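# Shelve each colored bin in its matching marked slot

## Task

Move every bin on the table into the shelf slot whose mark matches the bin's color. Each bin must sit centered on its mark, open side facing outward, with all its parts still inside, and pushed fully in past the shelf's front lip (tilting it under the low board above is allowed on the way). At the end no bin may still be tilted, lifted or held by a gripper, and it must stay in place without the robot's help.

## Robot and tools

Robot: two arms on one torso, left_arm (on the +y side, the robot's own left) and right_arm (on the -y side). Their bases sit at (+0.176, +0.348, +0.706) and (+0.176, -0.348, +0.706) m. Each has a parallel two-finger gripper and a wrist camera. Cameras: cam_head_left and cam_head_right (504x504), cam_left_wrist and cam_right_wrist (616x616), returned in that order. Image left/right does not correspond to arm names.

Frame: one scene frame for everything. z = 0 is the table surface, +z up, +x forward away from the robot over the table, +y toward left_arm. The table starts near x = +0.15. Positions are in metres; orientations are quaternions written w first (qw, qx, qy, qz). On a gripper, the fingers extend along its local +z and separate along its local y. The reported hand point lies between the finger pads, roughly 1 cm short of the tips. Reported positions can be somewhat off, more so when the arm reaches far, and arms often settle a centimetre or more from the command, usually low.

The 16-number row (used by both motion tools): left_arm x, y, z, qw, qx, qy, qz, opening, then right_arm x, y, z, qw, qx, qy, qz, opening. Always all 16, even if one arm is idle. x, y, z, and the quaternion are an absolute gripper pose in the scene frame (a place to go, not an offset). Opening runs -1 (closed) to +1 (fully open, 0.094 m). An optional 12 extra numbers (0 to 1) scale joint stiffness: left arm's six joints, then right arm's six, base to wrist; they persist until changed.

execute_actions(actions): a list of up to 15 actions; each action is a list of up to 15 rows; each row lasts 1/30 s, and if fewer than 15 rows are given the last repeats to fill the action. An empty list just reports state and images. Each step, the controller limits the commanded pose to within 70 mm and 16 degrees of where the gripper actually is, so distant targets need several actions. A target more than 0.6 m from the gripper's current position along any of its own axes gets the action rejected for both arms; if the first action fails this or anything is malformed, nothing runs. To hold orientation, repeat the same quaternion you chose rather than copying the drifting reported one.

move(target, speed, blocking): target is one 16-number row of absolute poses. Both grippers travel straight lines to their poses, finishing together, over 0.5 to 10 s (cut off at 10 s). speed is m/s, 0.002 to 0.5, default 0.25; rotation up to twice that in rad/s. Openings are applied at the start. Moves ignore obstacles and the other arm, can overshoot speed, and faster or deeper contacts press harder. Result adds a move: line with an ending (done, off_target, moving, held, fault), any limits (paced = pose was clipped; held = a check blocked steps, after which the arm may jump fast) and each gripper's distance from its pose. With blocking=false you get control back after 0.5 s; poll with wait(0) and use no other motion until it reports an end, or call stop.

wait(seconds): 0 to 10 s, arms keep their last command; returns early if a running move ends. stop(): brakes a running move (needs stopping room; fingers continue). zoom_image(camera, region): region [x0, y0, x1, y1] in pixels of that camera's last image, origin top-left, at most 504x504. read_manual(section): only licence texts. finished_scene(scene): pass the current scene number to end it once the goal is met and stable; irreversible; it reports success and gives the next task. Replying without a tool call ends everything.

Result lines: per-arm gripper pose; Hand target (where the controller is currently driving each gripper); Joint positions (last value = finger opening in metres); grip_measured (opening on the command scale, each gripper biased up to about 1 mm). "pose unreachable" means a clearance check altered or blocked that arm's command. FAULT lines mean an arm stopped. MOTOR HOT appears from 85 °C; at 100 °C that arm goes limp and drops whatever it holds (OVER-TEMPERATURE FAULT), so avoid long loaded holds.

Joint limits (rad): waist ±2.880, shoulder 0 to 3.142, elbow 0 to 3.019, wrist pitch -1.693 to 1.571, wrist yaw ±1.571, wrist roll ±2.094. The elbow cannot fully straighten.

Gripping: fingers are driven to the opening you write; to hold, command about 0.03 below grip_measured (smaller gap grips lighter). Pads give about 50 to 62 N, less on very thin parts, with a brief spike on first contact.

To keep an arm still, resend its last reported full pose and desired opening in every call. A blocked arm keeps pushing until commanded otherwise. Occasional disturbances may tug held items or shove loose ones.

Avoid: arm-to-arm collisions or pressing, knocking anything off the table, spilling bin contents, drops, slams and hard shoves, leaving a bin tilted or gripped at the end. Smooth, quick motion with modest effort is preferred.

Each tool is called as name([rows], argument=value, ...), one row to a line, values as JSON.

## Session

execute_actions(actions=[])

Scene clock: 0.00 s.
left_arm: end_effector_position=(+0.7690, +0.7189, +0.1389) grip_measured=+1.000 end_effector_quat_wxyz=(-0.114, +0.143, -0.983, +0.032) | right_arm: end_effector_position=(+0.4409, -0.4589, +0.2805) grip_measured=+1.000 end_effector_quat_wxyz=(-0.257, +0.500, +0.750, -0.348)
Joint positions: left_arm=[-0.881  1.667  1.679  0.181  0.715 -0.403  0.094] | right_arm=[-1.739  1.178  0.953 -0.697  0.179  1.153  0.094]
Joint velocities: left_arm=[-0.005 -0.005 -0.007 -0.002 -0.051 -0.022  0.   ] | right_arm=[-0.024  0.005 -0.002 -0.007  0.022 -0.007  0.   ]
Hand target (left_arm): +0.774, +0.719, +0.141; +0.118, -0.140, +0.983, -0.032
Hand target (right_arm): +0.437, -0.458, +0.283; -0.261, +0.498, +0.749, -0.351
Joint stiffness scale: left_arm=[1. 1. 1. 1. 1. 1.] | right_arm=[1. 1. 1. 1. 1. 1.]

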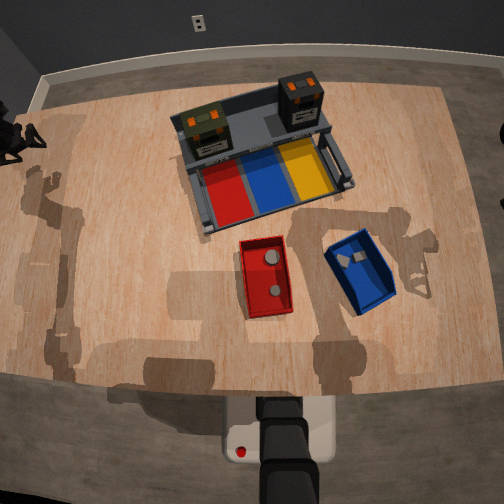

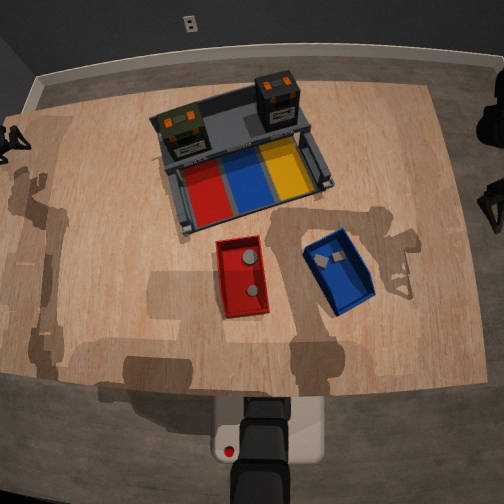

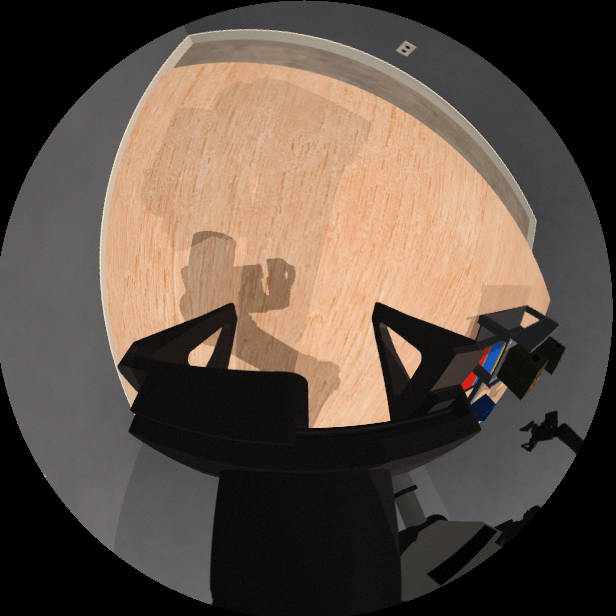

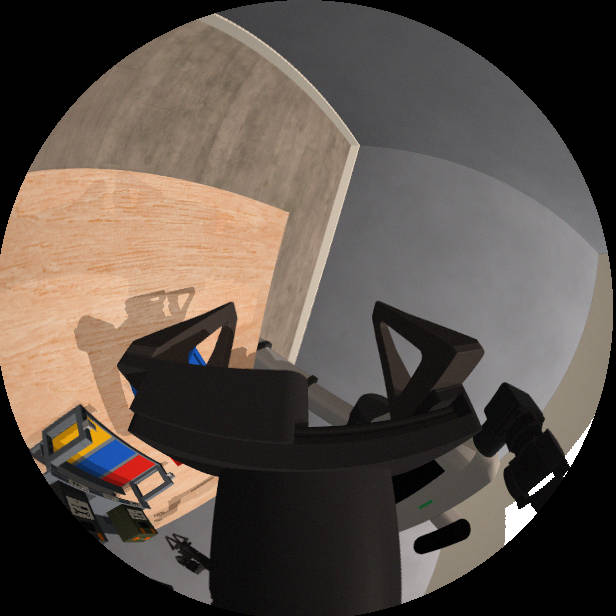

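zoom_image(camera="cam_head_left", region=[150, 60, 420, 330])

zoom_image(camera="cam_head_right", region=[130, 60, 400, 330])

Region (150, 60, 420, 330) of cam_head_left's 504x504 image, scaled by 1.867, with more detail than that image has.

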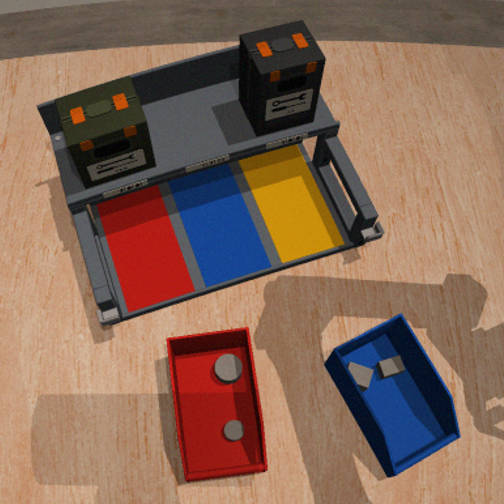

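Region (130, 60, 400, 330) of cam_head_right's 504x504 image, scaled by 1.867, with more detail than that image has.

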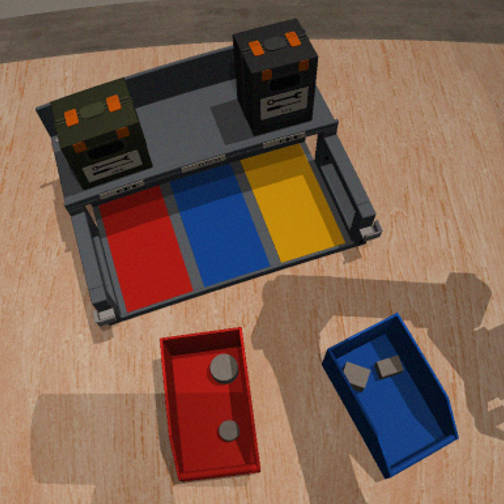

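move(target=[0.45, 0.2, 0.25, 0, 0, 1, 0, 1, 0.45, -0.35, 0.25, 0, 0, 1, 0, 1], speed=0.3)

Scene clock: 9.30 s.
left_arm: end_effector_position=(+0.4627, +0.1910, +0.2379) grip_measured=+1.000 end_effector_quat_wxyz=(+0.003, -0.001, +1.000, -0.002) | right_arm: end_effector_position=(+0.4672, -0.3489, +0.2475) grip_measured=+1.000 end_effector_quat_wxyz=(+0.008, +0.006, +1.000, +0.005)
Joint positions: left_arm=[-2.033  1.326  0.61   0.622 -0.457 -0.03   0.094] | right_arm=[-1.565  1.175  0.502  0.599 -0.005  0.001  0.094]
Joint velocities: left_arm=[-0.005 -0.005  0.012 -0.012 -0.037 -0.051  0.   ] | right_arm=[ 0.015 -0.005 -0.007  0.002 -0.051 -0.11   0.   ]
Hand target (left_arm): +0.452, +0.193, +0.242; -0.002, +0.008, +1.000, -0.001
Hand target (right_arm): +0.452, -0.349, +0.252; -0.002, +0.001, +1.000, +0.006
Off the commanded pose (left_arm): 0.020 m, 0 deg.
Off the commanded pose (right_arm): 0.017 m, 1 deg.
Joint stiffness scale: left_arm=[1. 1. 1. 1. 1. 1.] | right_arm=[1. 1. 1. 1. 1. 1.]
move: off_target (left_arm, right_arm)

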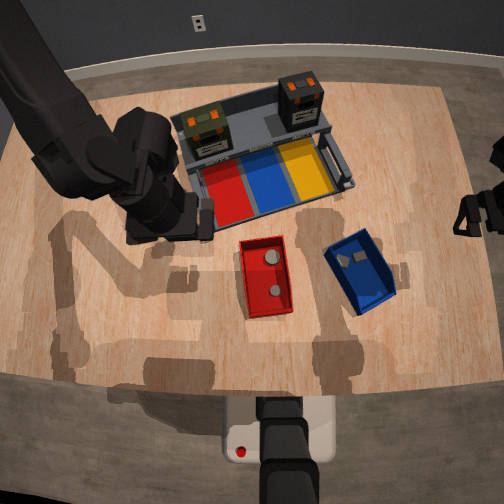

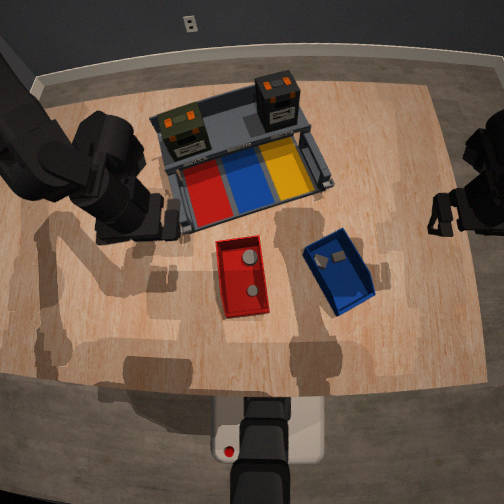

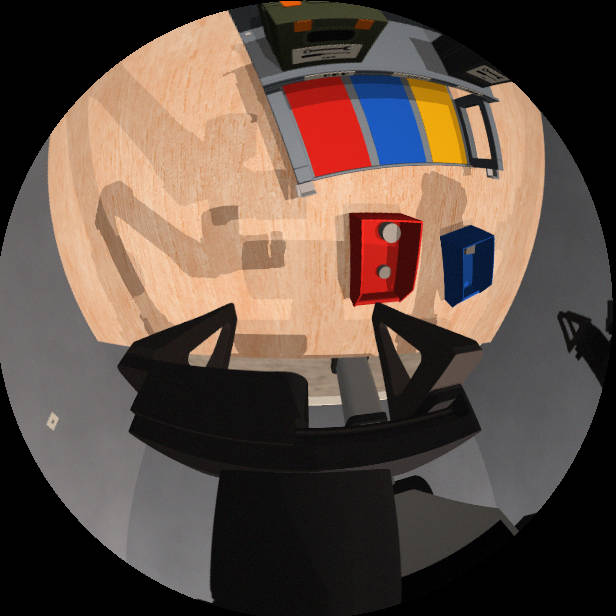

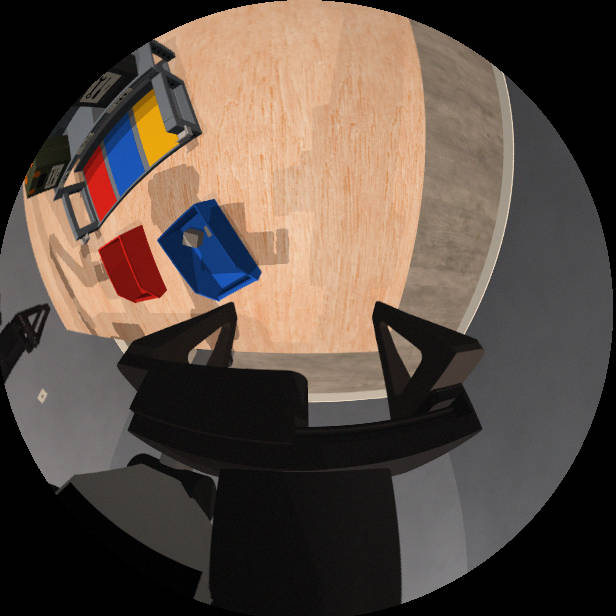

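zoom_image(camera="cam_left_wrist", region=[220, 0, 540, 320])

zoom_image(camera="cam_right_wrist", region=[10, 20, 310, 320])

Region (220, 0, 540, 320) of cam_left_wrist's 616x616 image, scaled by 1.575, with more detail than that image has.

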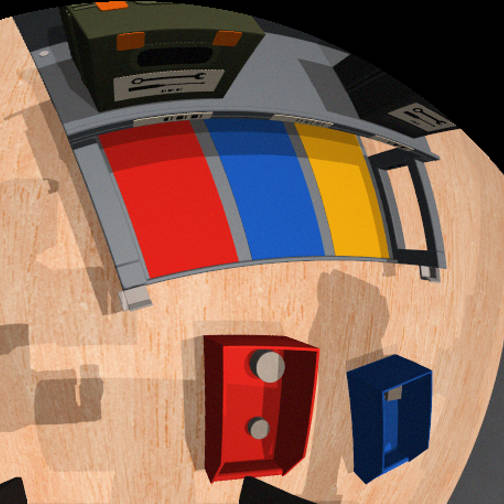

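Region (10, 20, 310, 320) of cam_right_wrist's 616x616 image, scaled by 1.680, with more detail than that image has.

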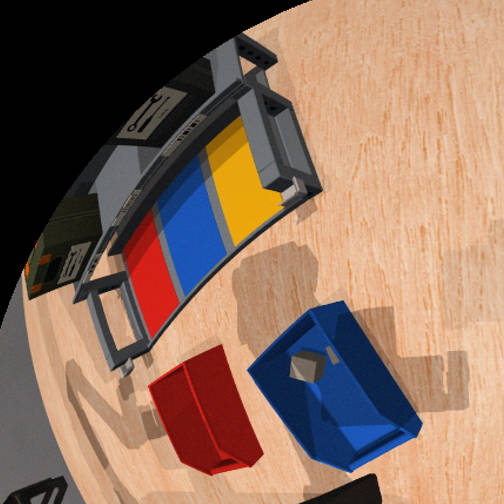

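move(target=[0.42, 0.10, 0.22, 0.309, 0, 0.951, 0, 1, 0.40, -0.22, 0.22, 0.309, 0, 0.951, 0, 1], speed=0.3)

Scene clock: 36.93 s.
left_arm: end_effector_position=(+0.4184, +0.1070, +0.2143) grip_measured=+1.000 end_effector_quat_wxyz=(+0.197, +0.001, +0.980, -0.006) | right_arm: end_effector_position=(+0.3959, -0.2192, +0.2188) grip_measured=+1.000 end_effector_quat_wxyz=(+0.172, +0.001, +0.985, +0.012)
Joint positions: left_arm=[-2.178  1.889  0.717  1.535 -0.559  0.215  0.094] | right_arm=[-1.21   1.832  0.538  1.562  0.321 -0.1    0.094]
Joint velocities: left_arm=[-0.005 -0.015 -0.012  0.002  0.007  0.037  0.   ] | right_arm=[-0.015 -0.005  0.002 -0.007 -0.051 -0.022  0.   ]
Hand target (left_arm): +0.418, +0.099, +0.218; +0.203, +0.002, +0.979, -0.010
Hand target (right_arm): +0.397, -0.218, +0.221; +0.177, -0.002, +0.984, +0.011
Off the commanded pose (left_arm): 0.009 m, 13 deg.
Off the commanded pose (right_arm): 0.004 m, 16 deg; orientation clipped at the last step of the last action.
Joint stiffness scale: left_arm=[1. 1. 1. 1. 1. 1.] | right_arm=[1. 1. 1. 1. 1. 1.]
joint sent to its limit (left arm) — the command would take joint 4 (wrist pitch) past its upper limit, so that joint was sent only as far as its limit.
joint sent to its limit (right arm) — the command would take joint 4 (wrist pitch) past its upper limit, so that joint was sent only as far as its limit.
move: off_target (left_arm, right_arm); limits=paced

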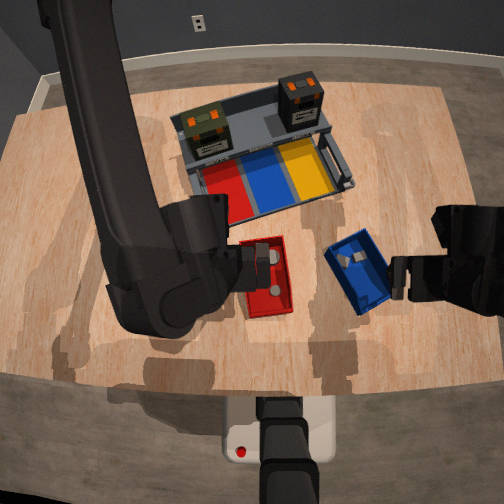

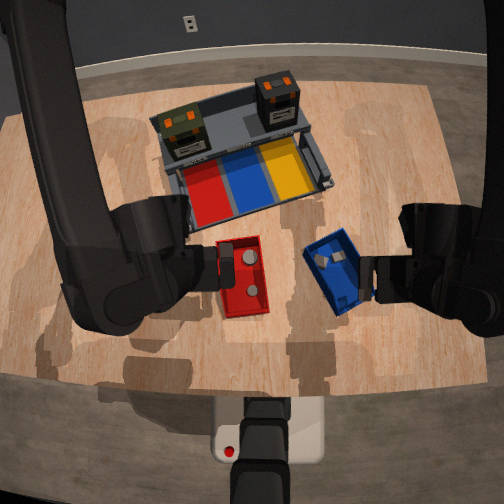

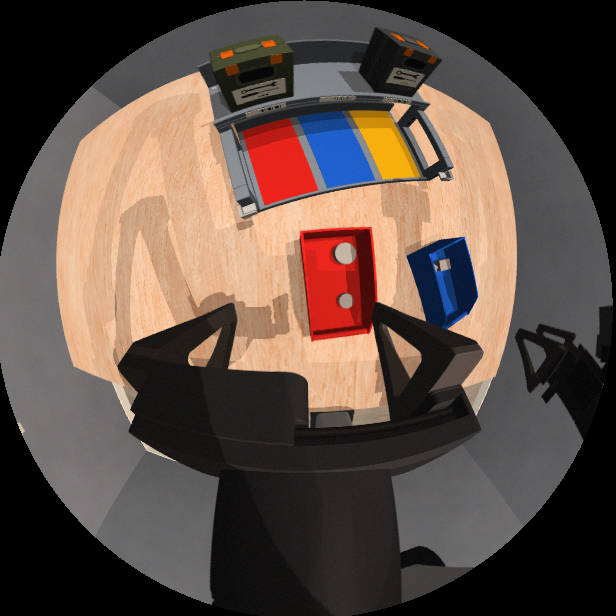

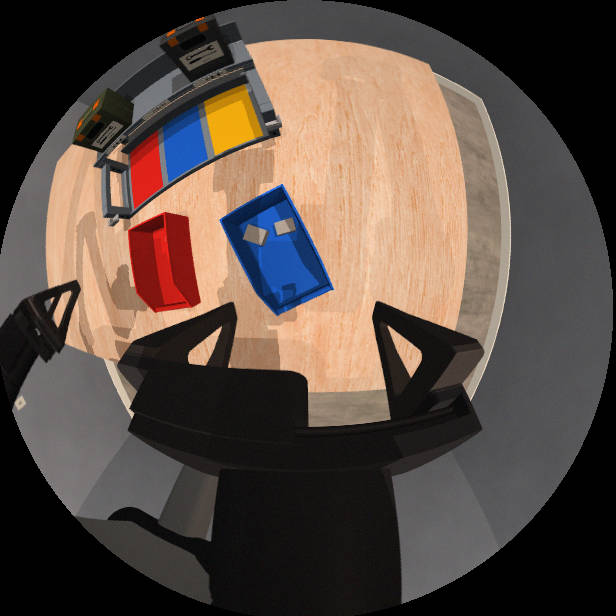

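zoom_image(camera="cam_left_wrist", region=[200, 80, 480, 360])

zoom_image(camera="cam_right_wrist", region=[90, 60, 350, 320])

Region (200, 80, 480, 360) of cam_left_wrist's 616x616 image, scaled by 1.800, with more detail than that image has.

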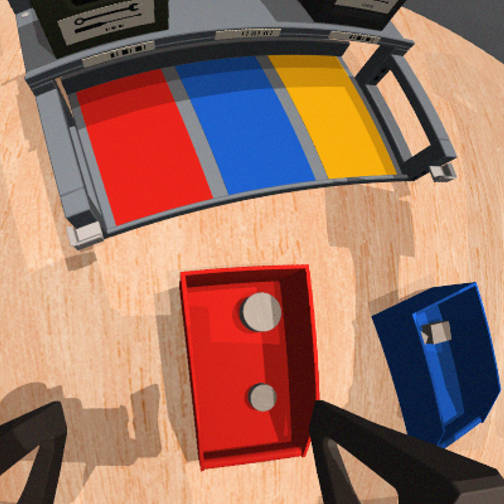

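Region (90, 60, 350, 320) of cam_right_wrist's 616x616 image, scaled by 1.938, with more detail than that image has.

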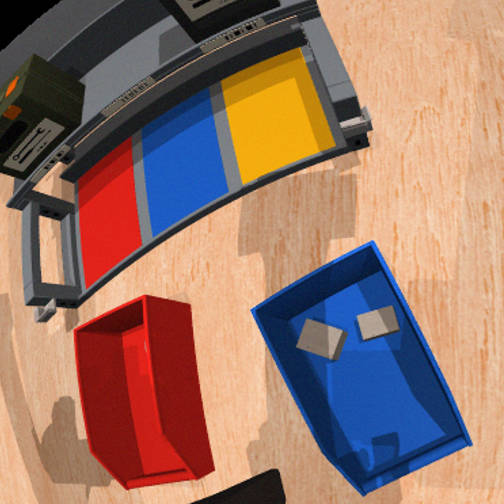

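move(target=[0.397, 0.014, 0.12, 0.2753, -0.0419, 0.9604, 0.012, -0.2, 0.435, -0.229, 0.12, 0.2688, -0.2122, 0.9376, 0.0608, -0.2], speed=0.2)

Scene clock: 77.53 s.
left_arm: end_effector_position=(+0.3947, +0.0287, +0.1111) grip_measured=-0.197 end_effector_quat_wxyz=(+0.239, -0.040, +0.970, +0.016) | right_arm: end_effector_position=(+0.4442, -0.2279, +0.1242) grip_measured=-0.199 end_effector_quat_wxyz=(+0.282, -0.206, +0.935, +0.061)
Joint positions: left_arm=[-2.2    2.217  1.169  1.537 -0.618  0.221  0.038] | right_arm=[-1.388  1.96   0.834  1.562 -0.074 -0.459  0.038]
Joint velocities: left_arm=[ 0.005  0.005  0.007 -0.017  0.022  0.007  0.001] | right_arm=[-0.015 -0.024 -0.022 -0.007 -0.051 -0.051 -0.   ]
Hand target (left_arm): +0.396, +0.016, +0.119; +0.247, -0.042, +0.968, +0.009
Hand target (right_arm): +0.434, -0.230, +0.121; +0.268, -0.214, +0.937, +0.062
Off the commanded pose (left_arm): 0.017 m, 4 deg.
Off the commanded pose (right_arm): 0.010 m, 2 deg.
Joint stiffness scale: left_arm=[1. 1. 1. 1. 1. 1.] | right_arm=[1. 1. 1. 1. 1. 1.]
joint sent to its limit (left arm) — the command would take joint 4 (wrist pitch) past its upper limit, so that joint was sent only as far as its limit.
move: off_target (left_arm)

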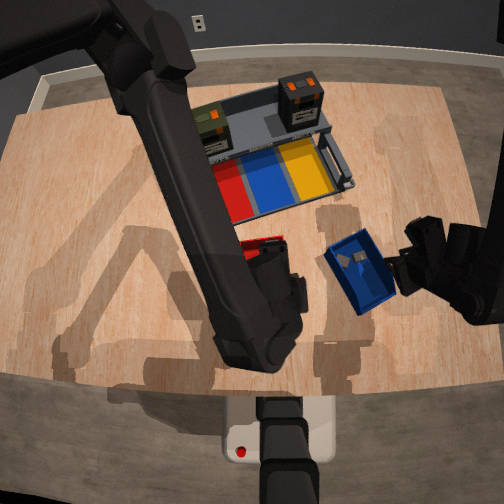

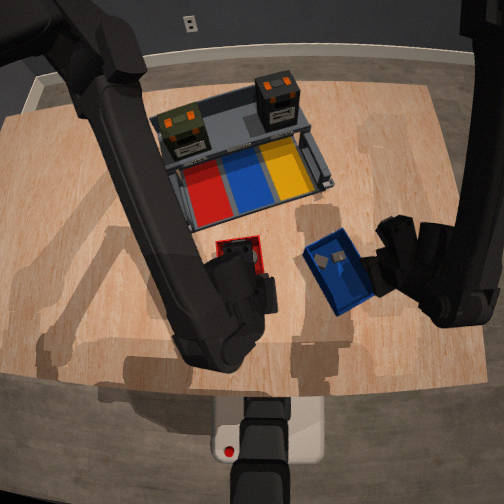

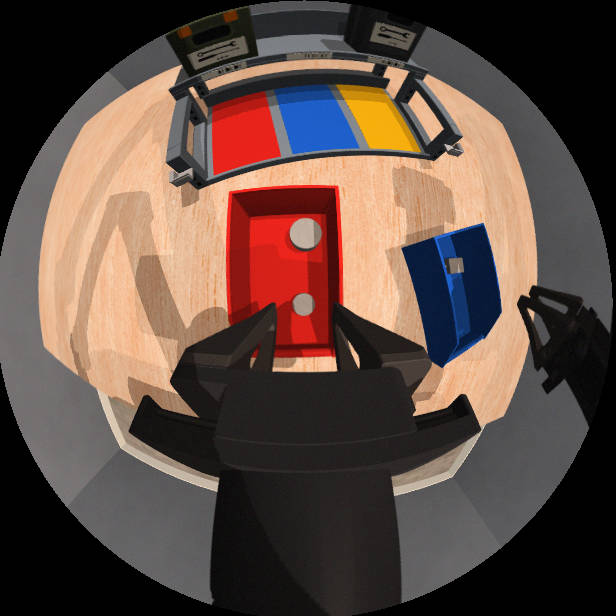

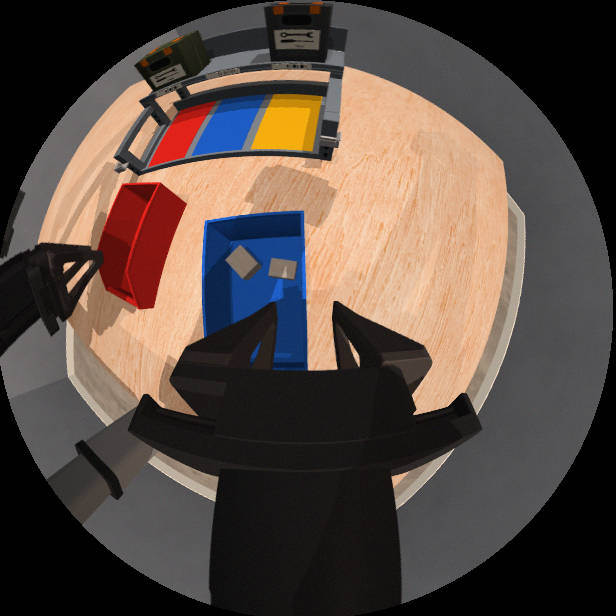

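move(target=[0.398, -0.015, 0.115, 0.2417, -0.0423, 0.9694, 0.0105, -0.2, 0.424, -0.235, 0.055, 0.2524, -0.2132, 0.9421, 0.0571, -0.2], speed=0.1)

Scene clock: 82.93 s.
left_arm: end_effector_position=(+0.4069, -0.0020, +0.1120) grip_measured=-0.197 end_effector_quat_wxyz=(+0.251, -0.054, +0.966, +0.017) | right_arm: end_effector_position=(+0.4318, -0.2310, +0.0587) grip_measured=-0.199 end_effector_quat_wxyz=(+0.264, -0.211, +0.939, +0.056)
Joint positions: left_arm=[-2.243  2.237  1.243  1.53  -0.657  0.239  0.038] | right_arm=[-1.411  2.068  1.018  1.455 -0.078 -0.461  0.038]
Joint velocities: left_arm=[-0.005 -0.015 -0.002 -0.022  0.051 -0.051 -0.001] | right_arm=[ 0.005  0.024 -0.007 -0.022  0.051  0.007  0.   ]
Hand target (left_arm): +0.398, -0.015, +0.115; +0.242, -0.042, +0.969, +0.010
Hand target (right_arm): +0.423, -0.235, +0.055; +0.253, -0.213, +0.942, +0.057
Off the commanded pose (left_arm): 0.016 m, 2 deg.
Off the commanded pose (right_arm): 0.010 m, 1 deg.
Joint stiffness scale: left_arm=[1. 1. 1. 1. 1. 1.] | right_arm=[1. 1. 1. 1. 1. 1.]
move: off_target (left_arm)

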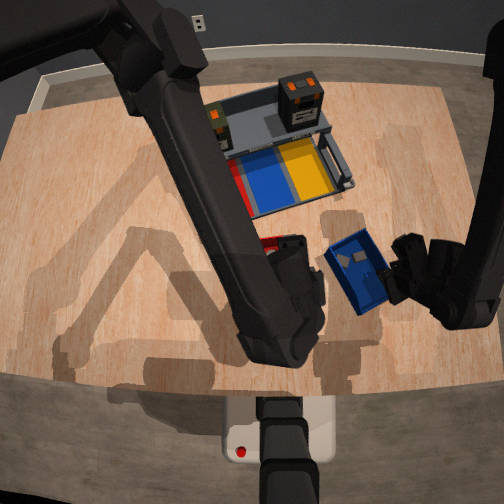

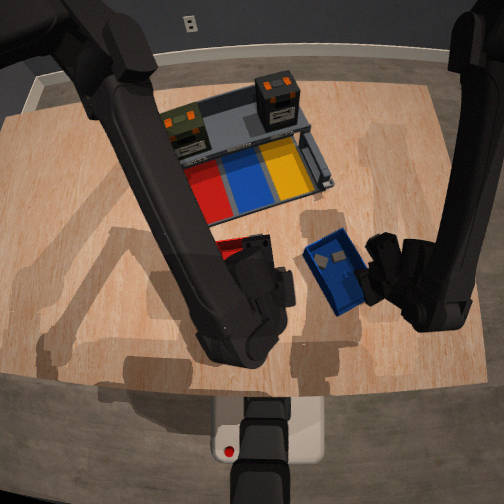

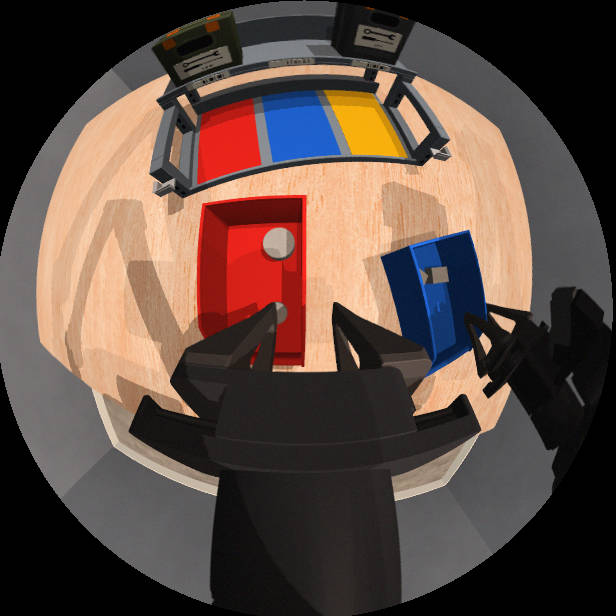

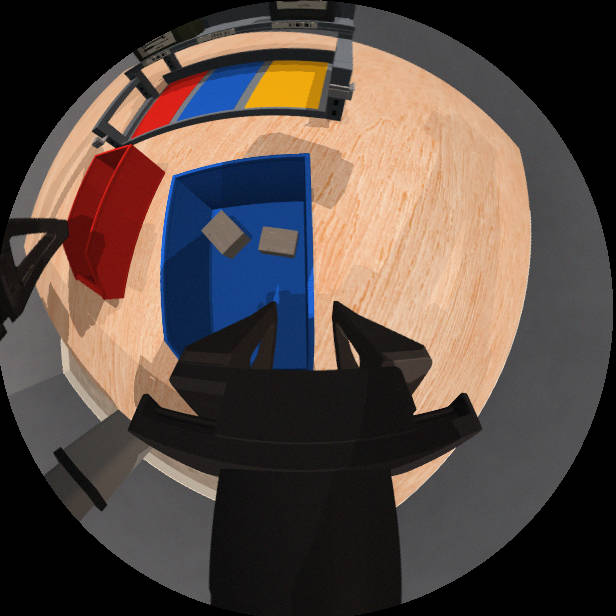

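zoom_image(camera="cam_left_wrist", region=[370, 210, 570, 410])

Region (370, 210, 570, 410) of cam_left_wrist's 616x616 image, scaled by 2.520, with more detail than that image has.

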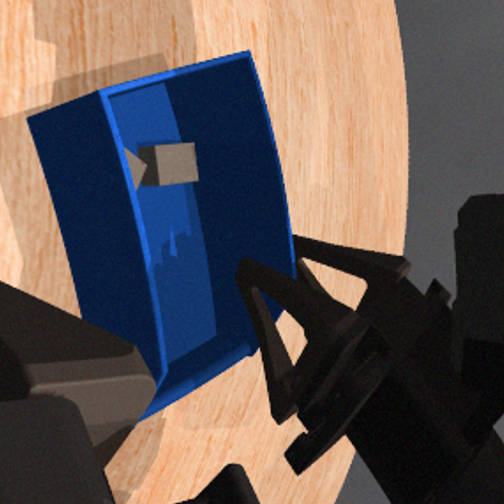

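move(target=[0.390, -0.014, 0.05, 0.2417, -0.0423, 0.9694, 0.0105, -0.3, 0.426, -0.237, 0.043, 0.2524, -0.2132, 0.9421, 0.0571, -0.3], speed=0.1)

Scene clock: 90.13 s.
left_arm: end_effector_position=(+0.4035, -0.0327, +0.0764) grip_measured=-0.298 end_effector_quat_wxyz=(+0.259, -0.049, +0.965, -0.006) | right_arm: end_effector_position=(+0.4353, -0.2323, +0.0472) grip_measured=-0.299 end_effector_quat_wxyz=(+0.265, -0.213, +0.939, +0.056)
Joint positions: left_arm=[-2.235  2.321  1.397  1.459 -0.601  0.233  0.033] | right_arm=[-1.417  2.079  1.053  1.43  -0.084 -0.461  0.033]
Joint velocities: left_arm=[-0.015  0.005 -0.012 -0.007  0.007 -0.051  0.001] | right_arm=[-0.015  0.005 -0.022  0.007  0.037 -0.066 -0.001]
Hand target (left_arm): +0.389, -0.011, +0.053; +0.242, -0.042, +0.969, +0.011
Hand target (right_arm): +0.426, -0.237, +0.043; +0.253, -0.213, +0.942, +0.057
Off the commanded pose (left_arm): 0.035 m, 3 deg.
Off the commanded pose (right_arm): 0.011 m, 1 deg.
Joint stiffness scale: left_arm=[1. 1. 1. 1. 1. 1.] | right_arm=[1. 1. 1. 1. 1. 1.]
move: off_target (left_arm, right_arm)

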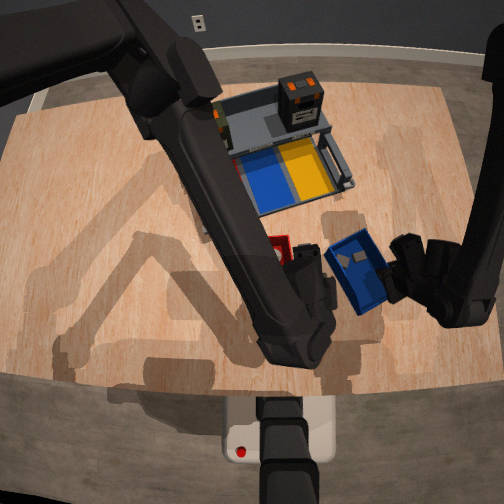

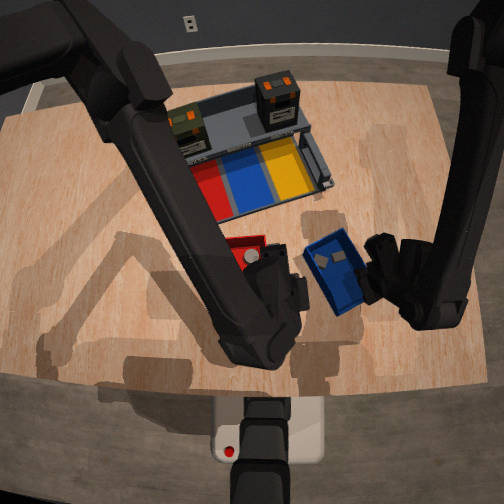

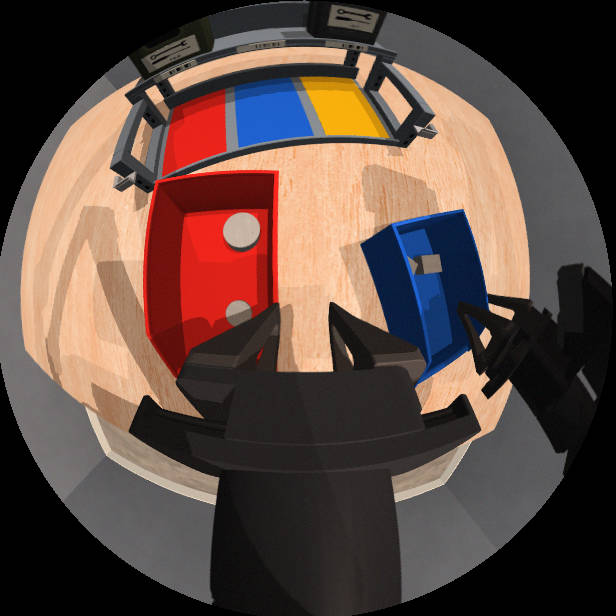

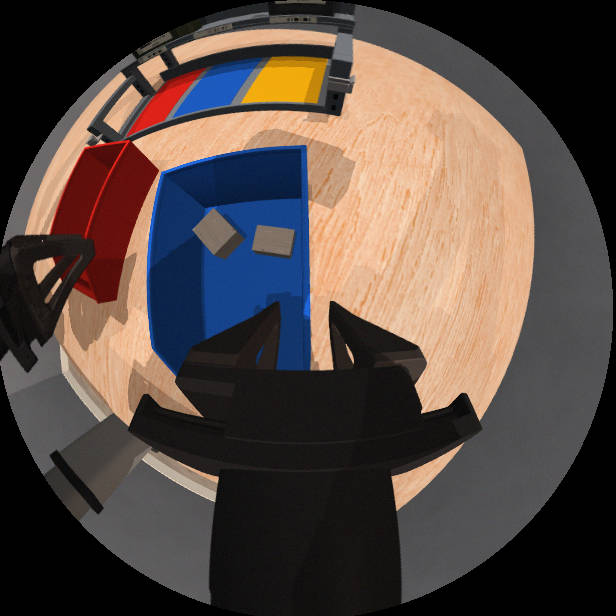

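move(target=[0.392, -0.005, 0.095, 0.2417, -0.0423, 0.9694, 0.0105, -0.3, 0.426, -0.237, 0.043, 0.2524, -0.2132, 0.9421, 0.0571, -0.93], speed=0.1)

Scene clock: 94.60 s.
left_arm: end_effector_position=(+0.3898, -0.0176, +0.0915) grip_measured=-0.298 end_effector_quat_wxyz=(+0.238, -0.039, +0.970, +0.004) | right_arm: end_effector_position=(+0.4350, -0.2322, +0.0472) grip_measured=-0.923 end_effector_quat_wxyz=(+0.265, -0.213, +0.939, +0.057)
Joint positions: left_arm=[-2.238  2.29   1.31   1.471 -0.629  0.233  0.033] | right_arm=[-1.418  2.079  1.053  1.43  -0.086 -0.461  0.004]
Joint velocities: left_arm=[-0.005  0.005 -0.002 -0.002  0.007  0.022  0.001] | right_arm=[-0.005  0.005 -0.017  0.017 -0.037 -0.022  0.   ]
Hand target (left_arm): +0.392, -0.006, +0.095; +0.242, -0.042, +0.969, +0.010
Hand target (right_arm): +0.426, -0.237, +0.043; +0.252, -0.213, +0.942, +0.057
Off the commanded pose (left_arm): 0.013 m, 1 deg.
Off the commanded pose (right_arm): 0.011 m, 1 deg.
Joint stiffness scale: left_arm=[1. 1. 1. 1. 1. 1.] | right_arm=[1. 1. 1. 1. 1. 1.]
move: off_target (left_arm, right_arm)

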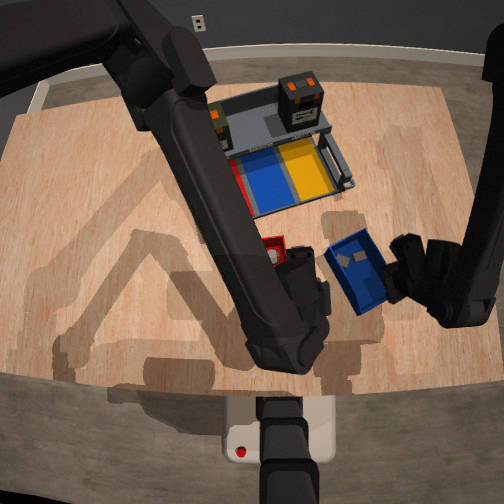

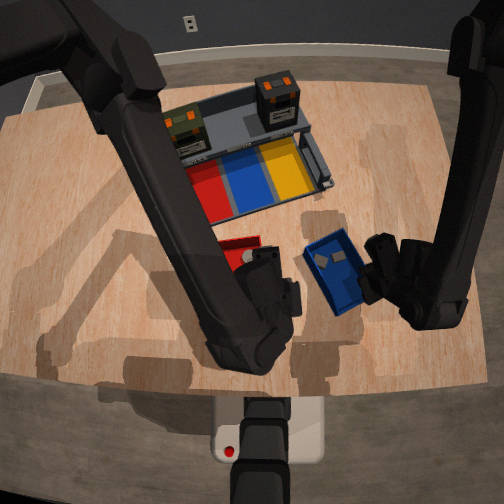

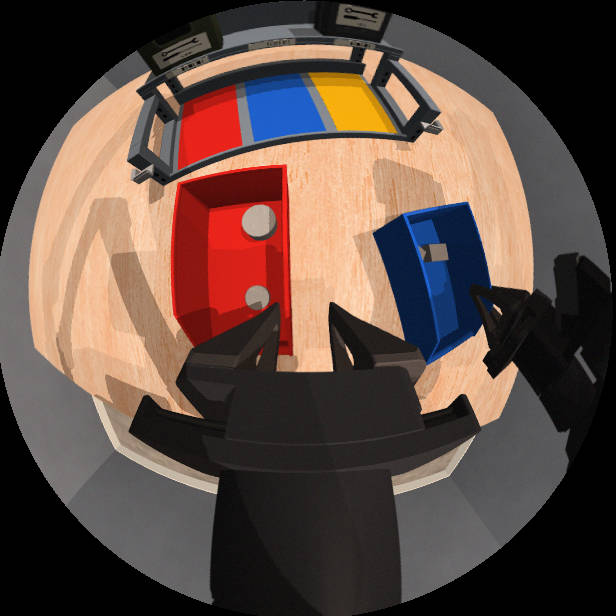

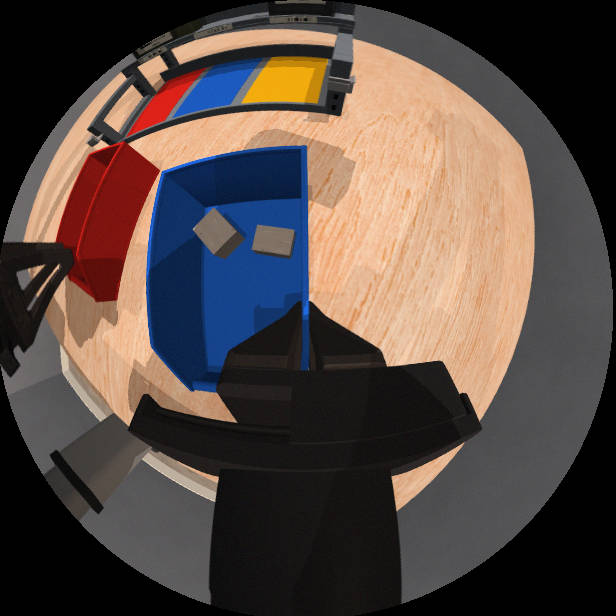

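move(target=[0.393, 0.010, 0.043, 0.2417, -0.0423, 0.9694, 0.0105, 0.0, 0.426, -0.237, 0.043, 0.2524, -0.2132, 0.9421, 0.0571, -0.96], speed=0.06)

Scene clock: 98.57 s.
left_arm: end_effector_position=(+0.4011, +0.0035, +0.0526) grip_measured=-0.003 end_effector_quat_wxyz=(+0.249, -0.044, +0.967, +0.007) | right_arm: end_effector_position=(+0.4350, -0.2321, +0.0472) grip_measured=-0.938 end_effector_quat_wxyz=(+0.265, -0.212, +0.939, +0.057)
Joint positions: left_arm=[-2.172  2.314  1.387  1.427 -0.573  0.204  0.047] | right_arm=[-1.418  2.079  1.053  1.43  -0.087 -0.46   0.003]
Joint velocities: left_arm=[-0.005 -0.005 -0.002 -0.002  0.007  0.007  0.001] | right_arm=[-0.015  0.005 -0.002  0.007 -0.051  0.007 -0.001]
Hand target (left_arm): +0.393, +0.011, +0.044; +0.241, -0.043, +0.969, +0.011
Hand target (right_arm): +0.426, -0.237, +0.043; +0.252, -0.213, +0.942, +0.057
Off the commanded pose (left_arm): 0.014 m, 1 deg.
Off the commanded pose (right_arm): 0.011 m, 1 deg.
Joint stiffness scale: left_arm=[1. 1. 1. 1. 1. 1.] | right_arm=[1. 1. 1. 1. 1. 1.]
move: off_target (left_arm, right_arm)

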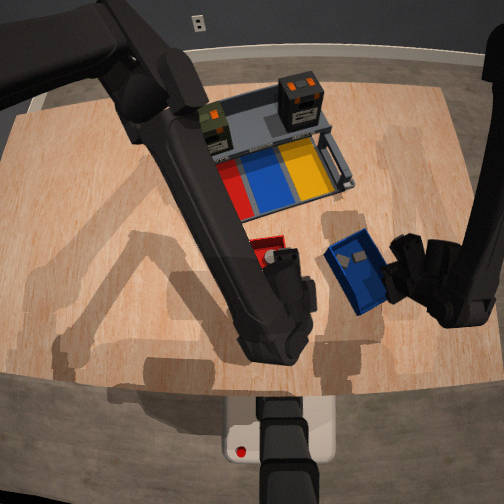

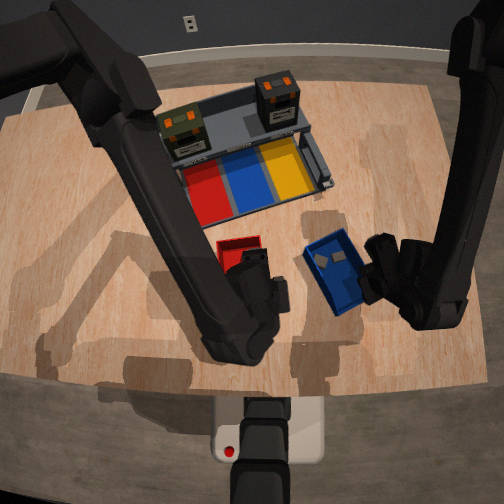

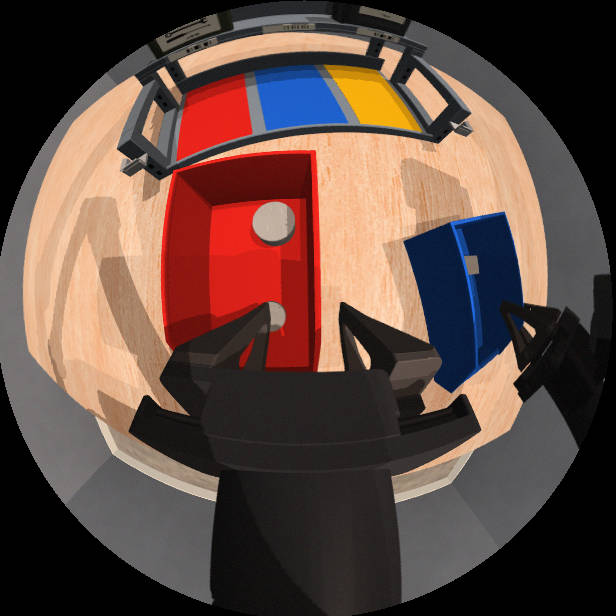

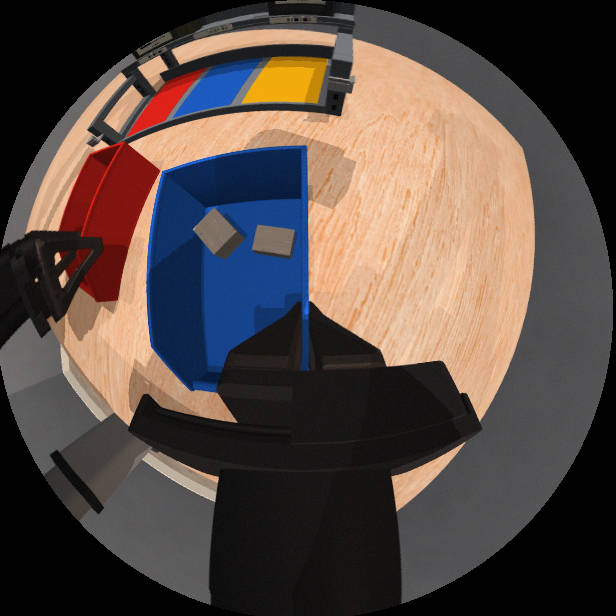

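move(target=[0.393, 0.004, 0.035, 0.2417, -0.0423, 0.9694, 0.0105, -0.5, 0.426, -0.237, 0.043, 0.2524, -0.2132, 0.9421, 0.0571, -0.97], speed=0.04)

move(target=[0.393, 0.004, 0.035, 0.2417, -0.0423, 0.9694, 0.0105, -0.96, 0.426, -0.237, 0.043, 0.2524, -0.2132, 0.9421, 0.0571, -0.97], speed=0.04)

Scene clock: 103.63 s.
left_arm: end_effector_position=(+0.3994, -0.0025, +0.0437) grip_measured=-0.497 end_effector_quat_wxyz=(+0.249, -0.044, +0.968, +0.007) | right_arm: end_effector_position=(+0.4350, -0.2321, +0.0472) grip_measured=-0.938 end_effector_quat_wxyz=(+0.265, -0.212, +0.939, +0.057)
Joint positions: left_arm=[-2.172  2.335  1.426  1.406 -0.573  0.203  0.024] | right_arm=[-1.418  2.079  1.053  1.43  -0.088 -0.459  0.003]
Joint velocities: left_arm=[-0.005 -0.005 -0.002 -0.017  0.022 -0.037 -0.   ] | right_arm=[ 0.015  0.005  0.012 -0.002  0.066 -0.051  0.   ]
Hand target (left_arm): +0.393, +0.005, +0.035; +0.242, -0.042, +0.969, +0.010
Hand target (right_arm): +0.426, -0.237, +0.043; +0.252, -0.213, +0.942, +0.057
Off the commanded pose (left_arm): 0.013 m, 1 deg.
Off the commanded pose (right_arm): 0.011 m, 1 deg.
Joint stiffness scale: left_arm=[1. 1. 1. 1. 1. 1.] | right_arm=[1. 1. 1. 1. 1. 1.]
move: off_target (left_arm, right_arm)

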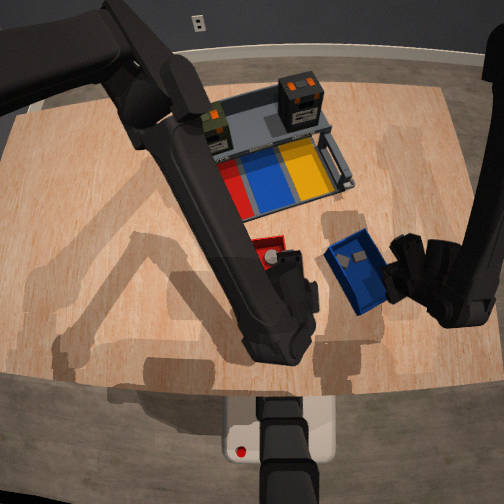

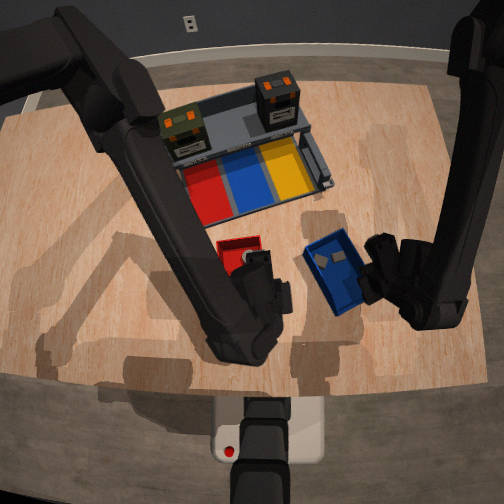

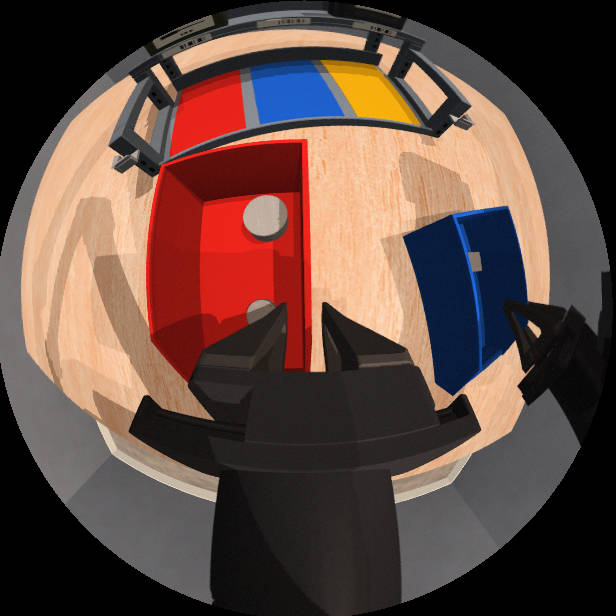

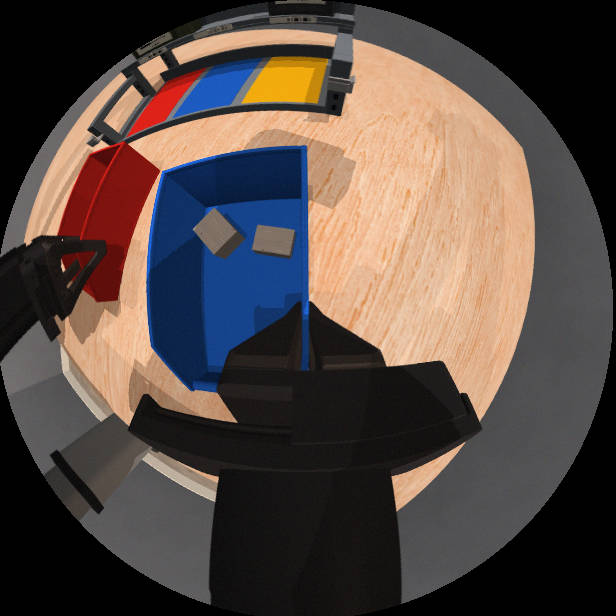

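Scene clock: 104.33 s.
left_arm: end_effector_position=(+0.3992, -0.0018, +0.0436) grip_measured=-0.933 end_effector_quat_wxyz=(+0.248, -0.042, +0.968, +0.009) | right_arm: end_effector_position=(+0.4350, -0.2321, +0.0472) grip_measured=-0.938 end_effector_quat_wxyz=(+0.265, -0.212, +0.939, +0.057)
Joint positions: left_arm=[-2.172  2.335  1.426  1.406 -0.578  0.206  0.003] | right_arm=[-1.418  2.079  1.053  1.43  -0.088 -0.459  0.003]
Joint velocities: left_arm=[-0.005 -0.015 -0.002  0.002 -0.022  0.037  0.001] | right_arm=[-0.005  0.005 -0.002 -0.012 -0.007  0.007  0.   ]
Hand target (left_arm): +0.393, +0.004, +0.035; +0.242, -0.043, +0.969, +0.011
Hand target (right_arm): +0.426, -0.237, +0.043; +0.252, -0.213, +0.942, +0.057
Off the commanded pose (left_arm): 0.012 m, 1 deg.
Off the commanded pose (right_arm): 0.011 m, 1 deg.
Joint stiffness scale: left_arm=[1. 1. 1. 1. 1. 1.] | right_arm=[1. 1. 1. 1. 1. 1.]
move: off_target (left_arm, right_arm)

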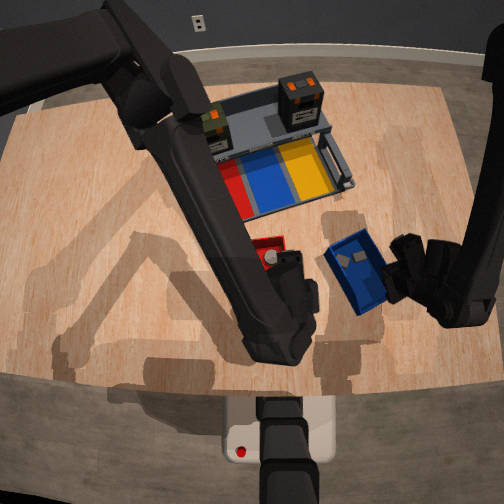

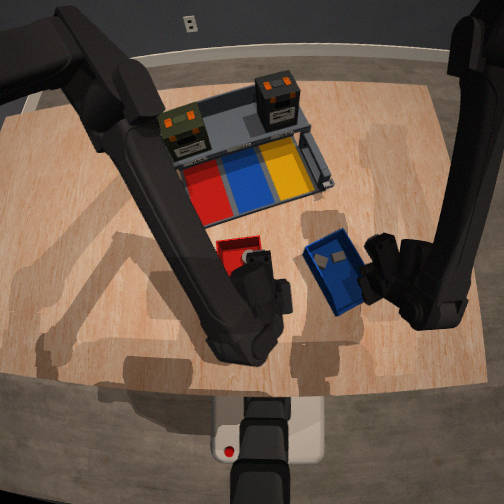

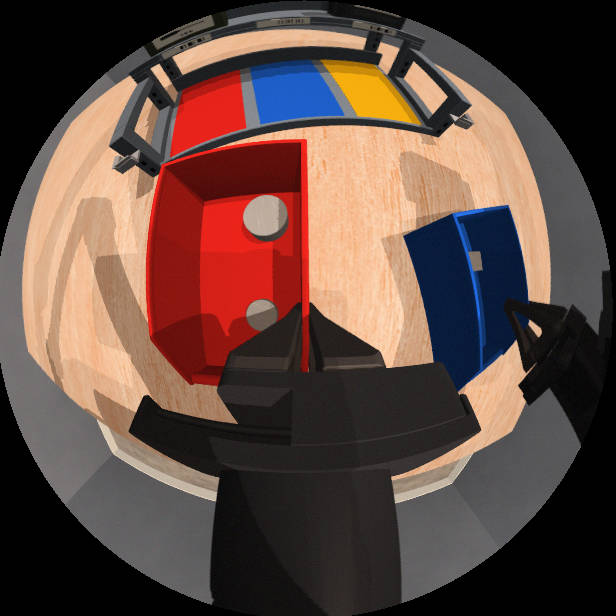

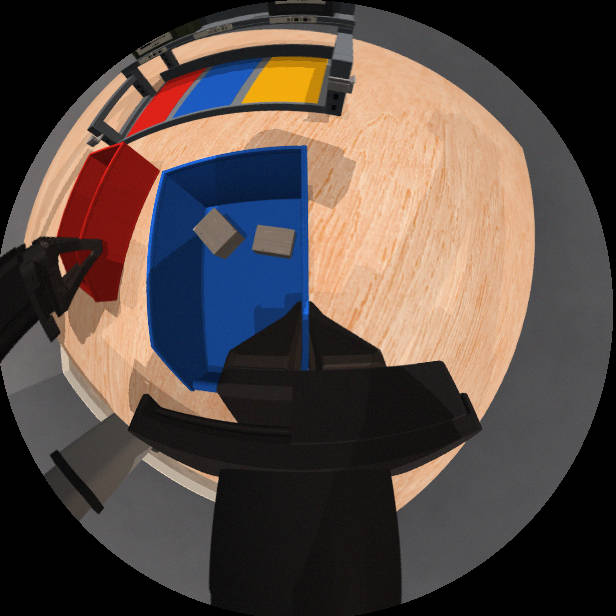

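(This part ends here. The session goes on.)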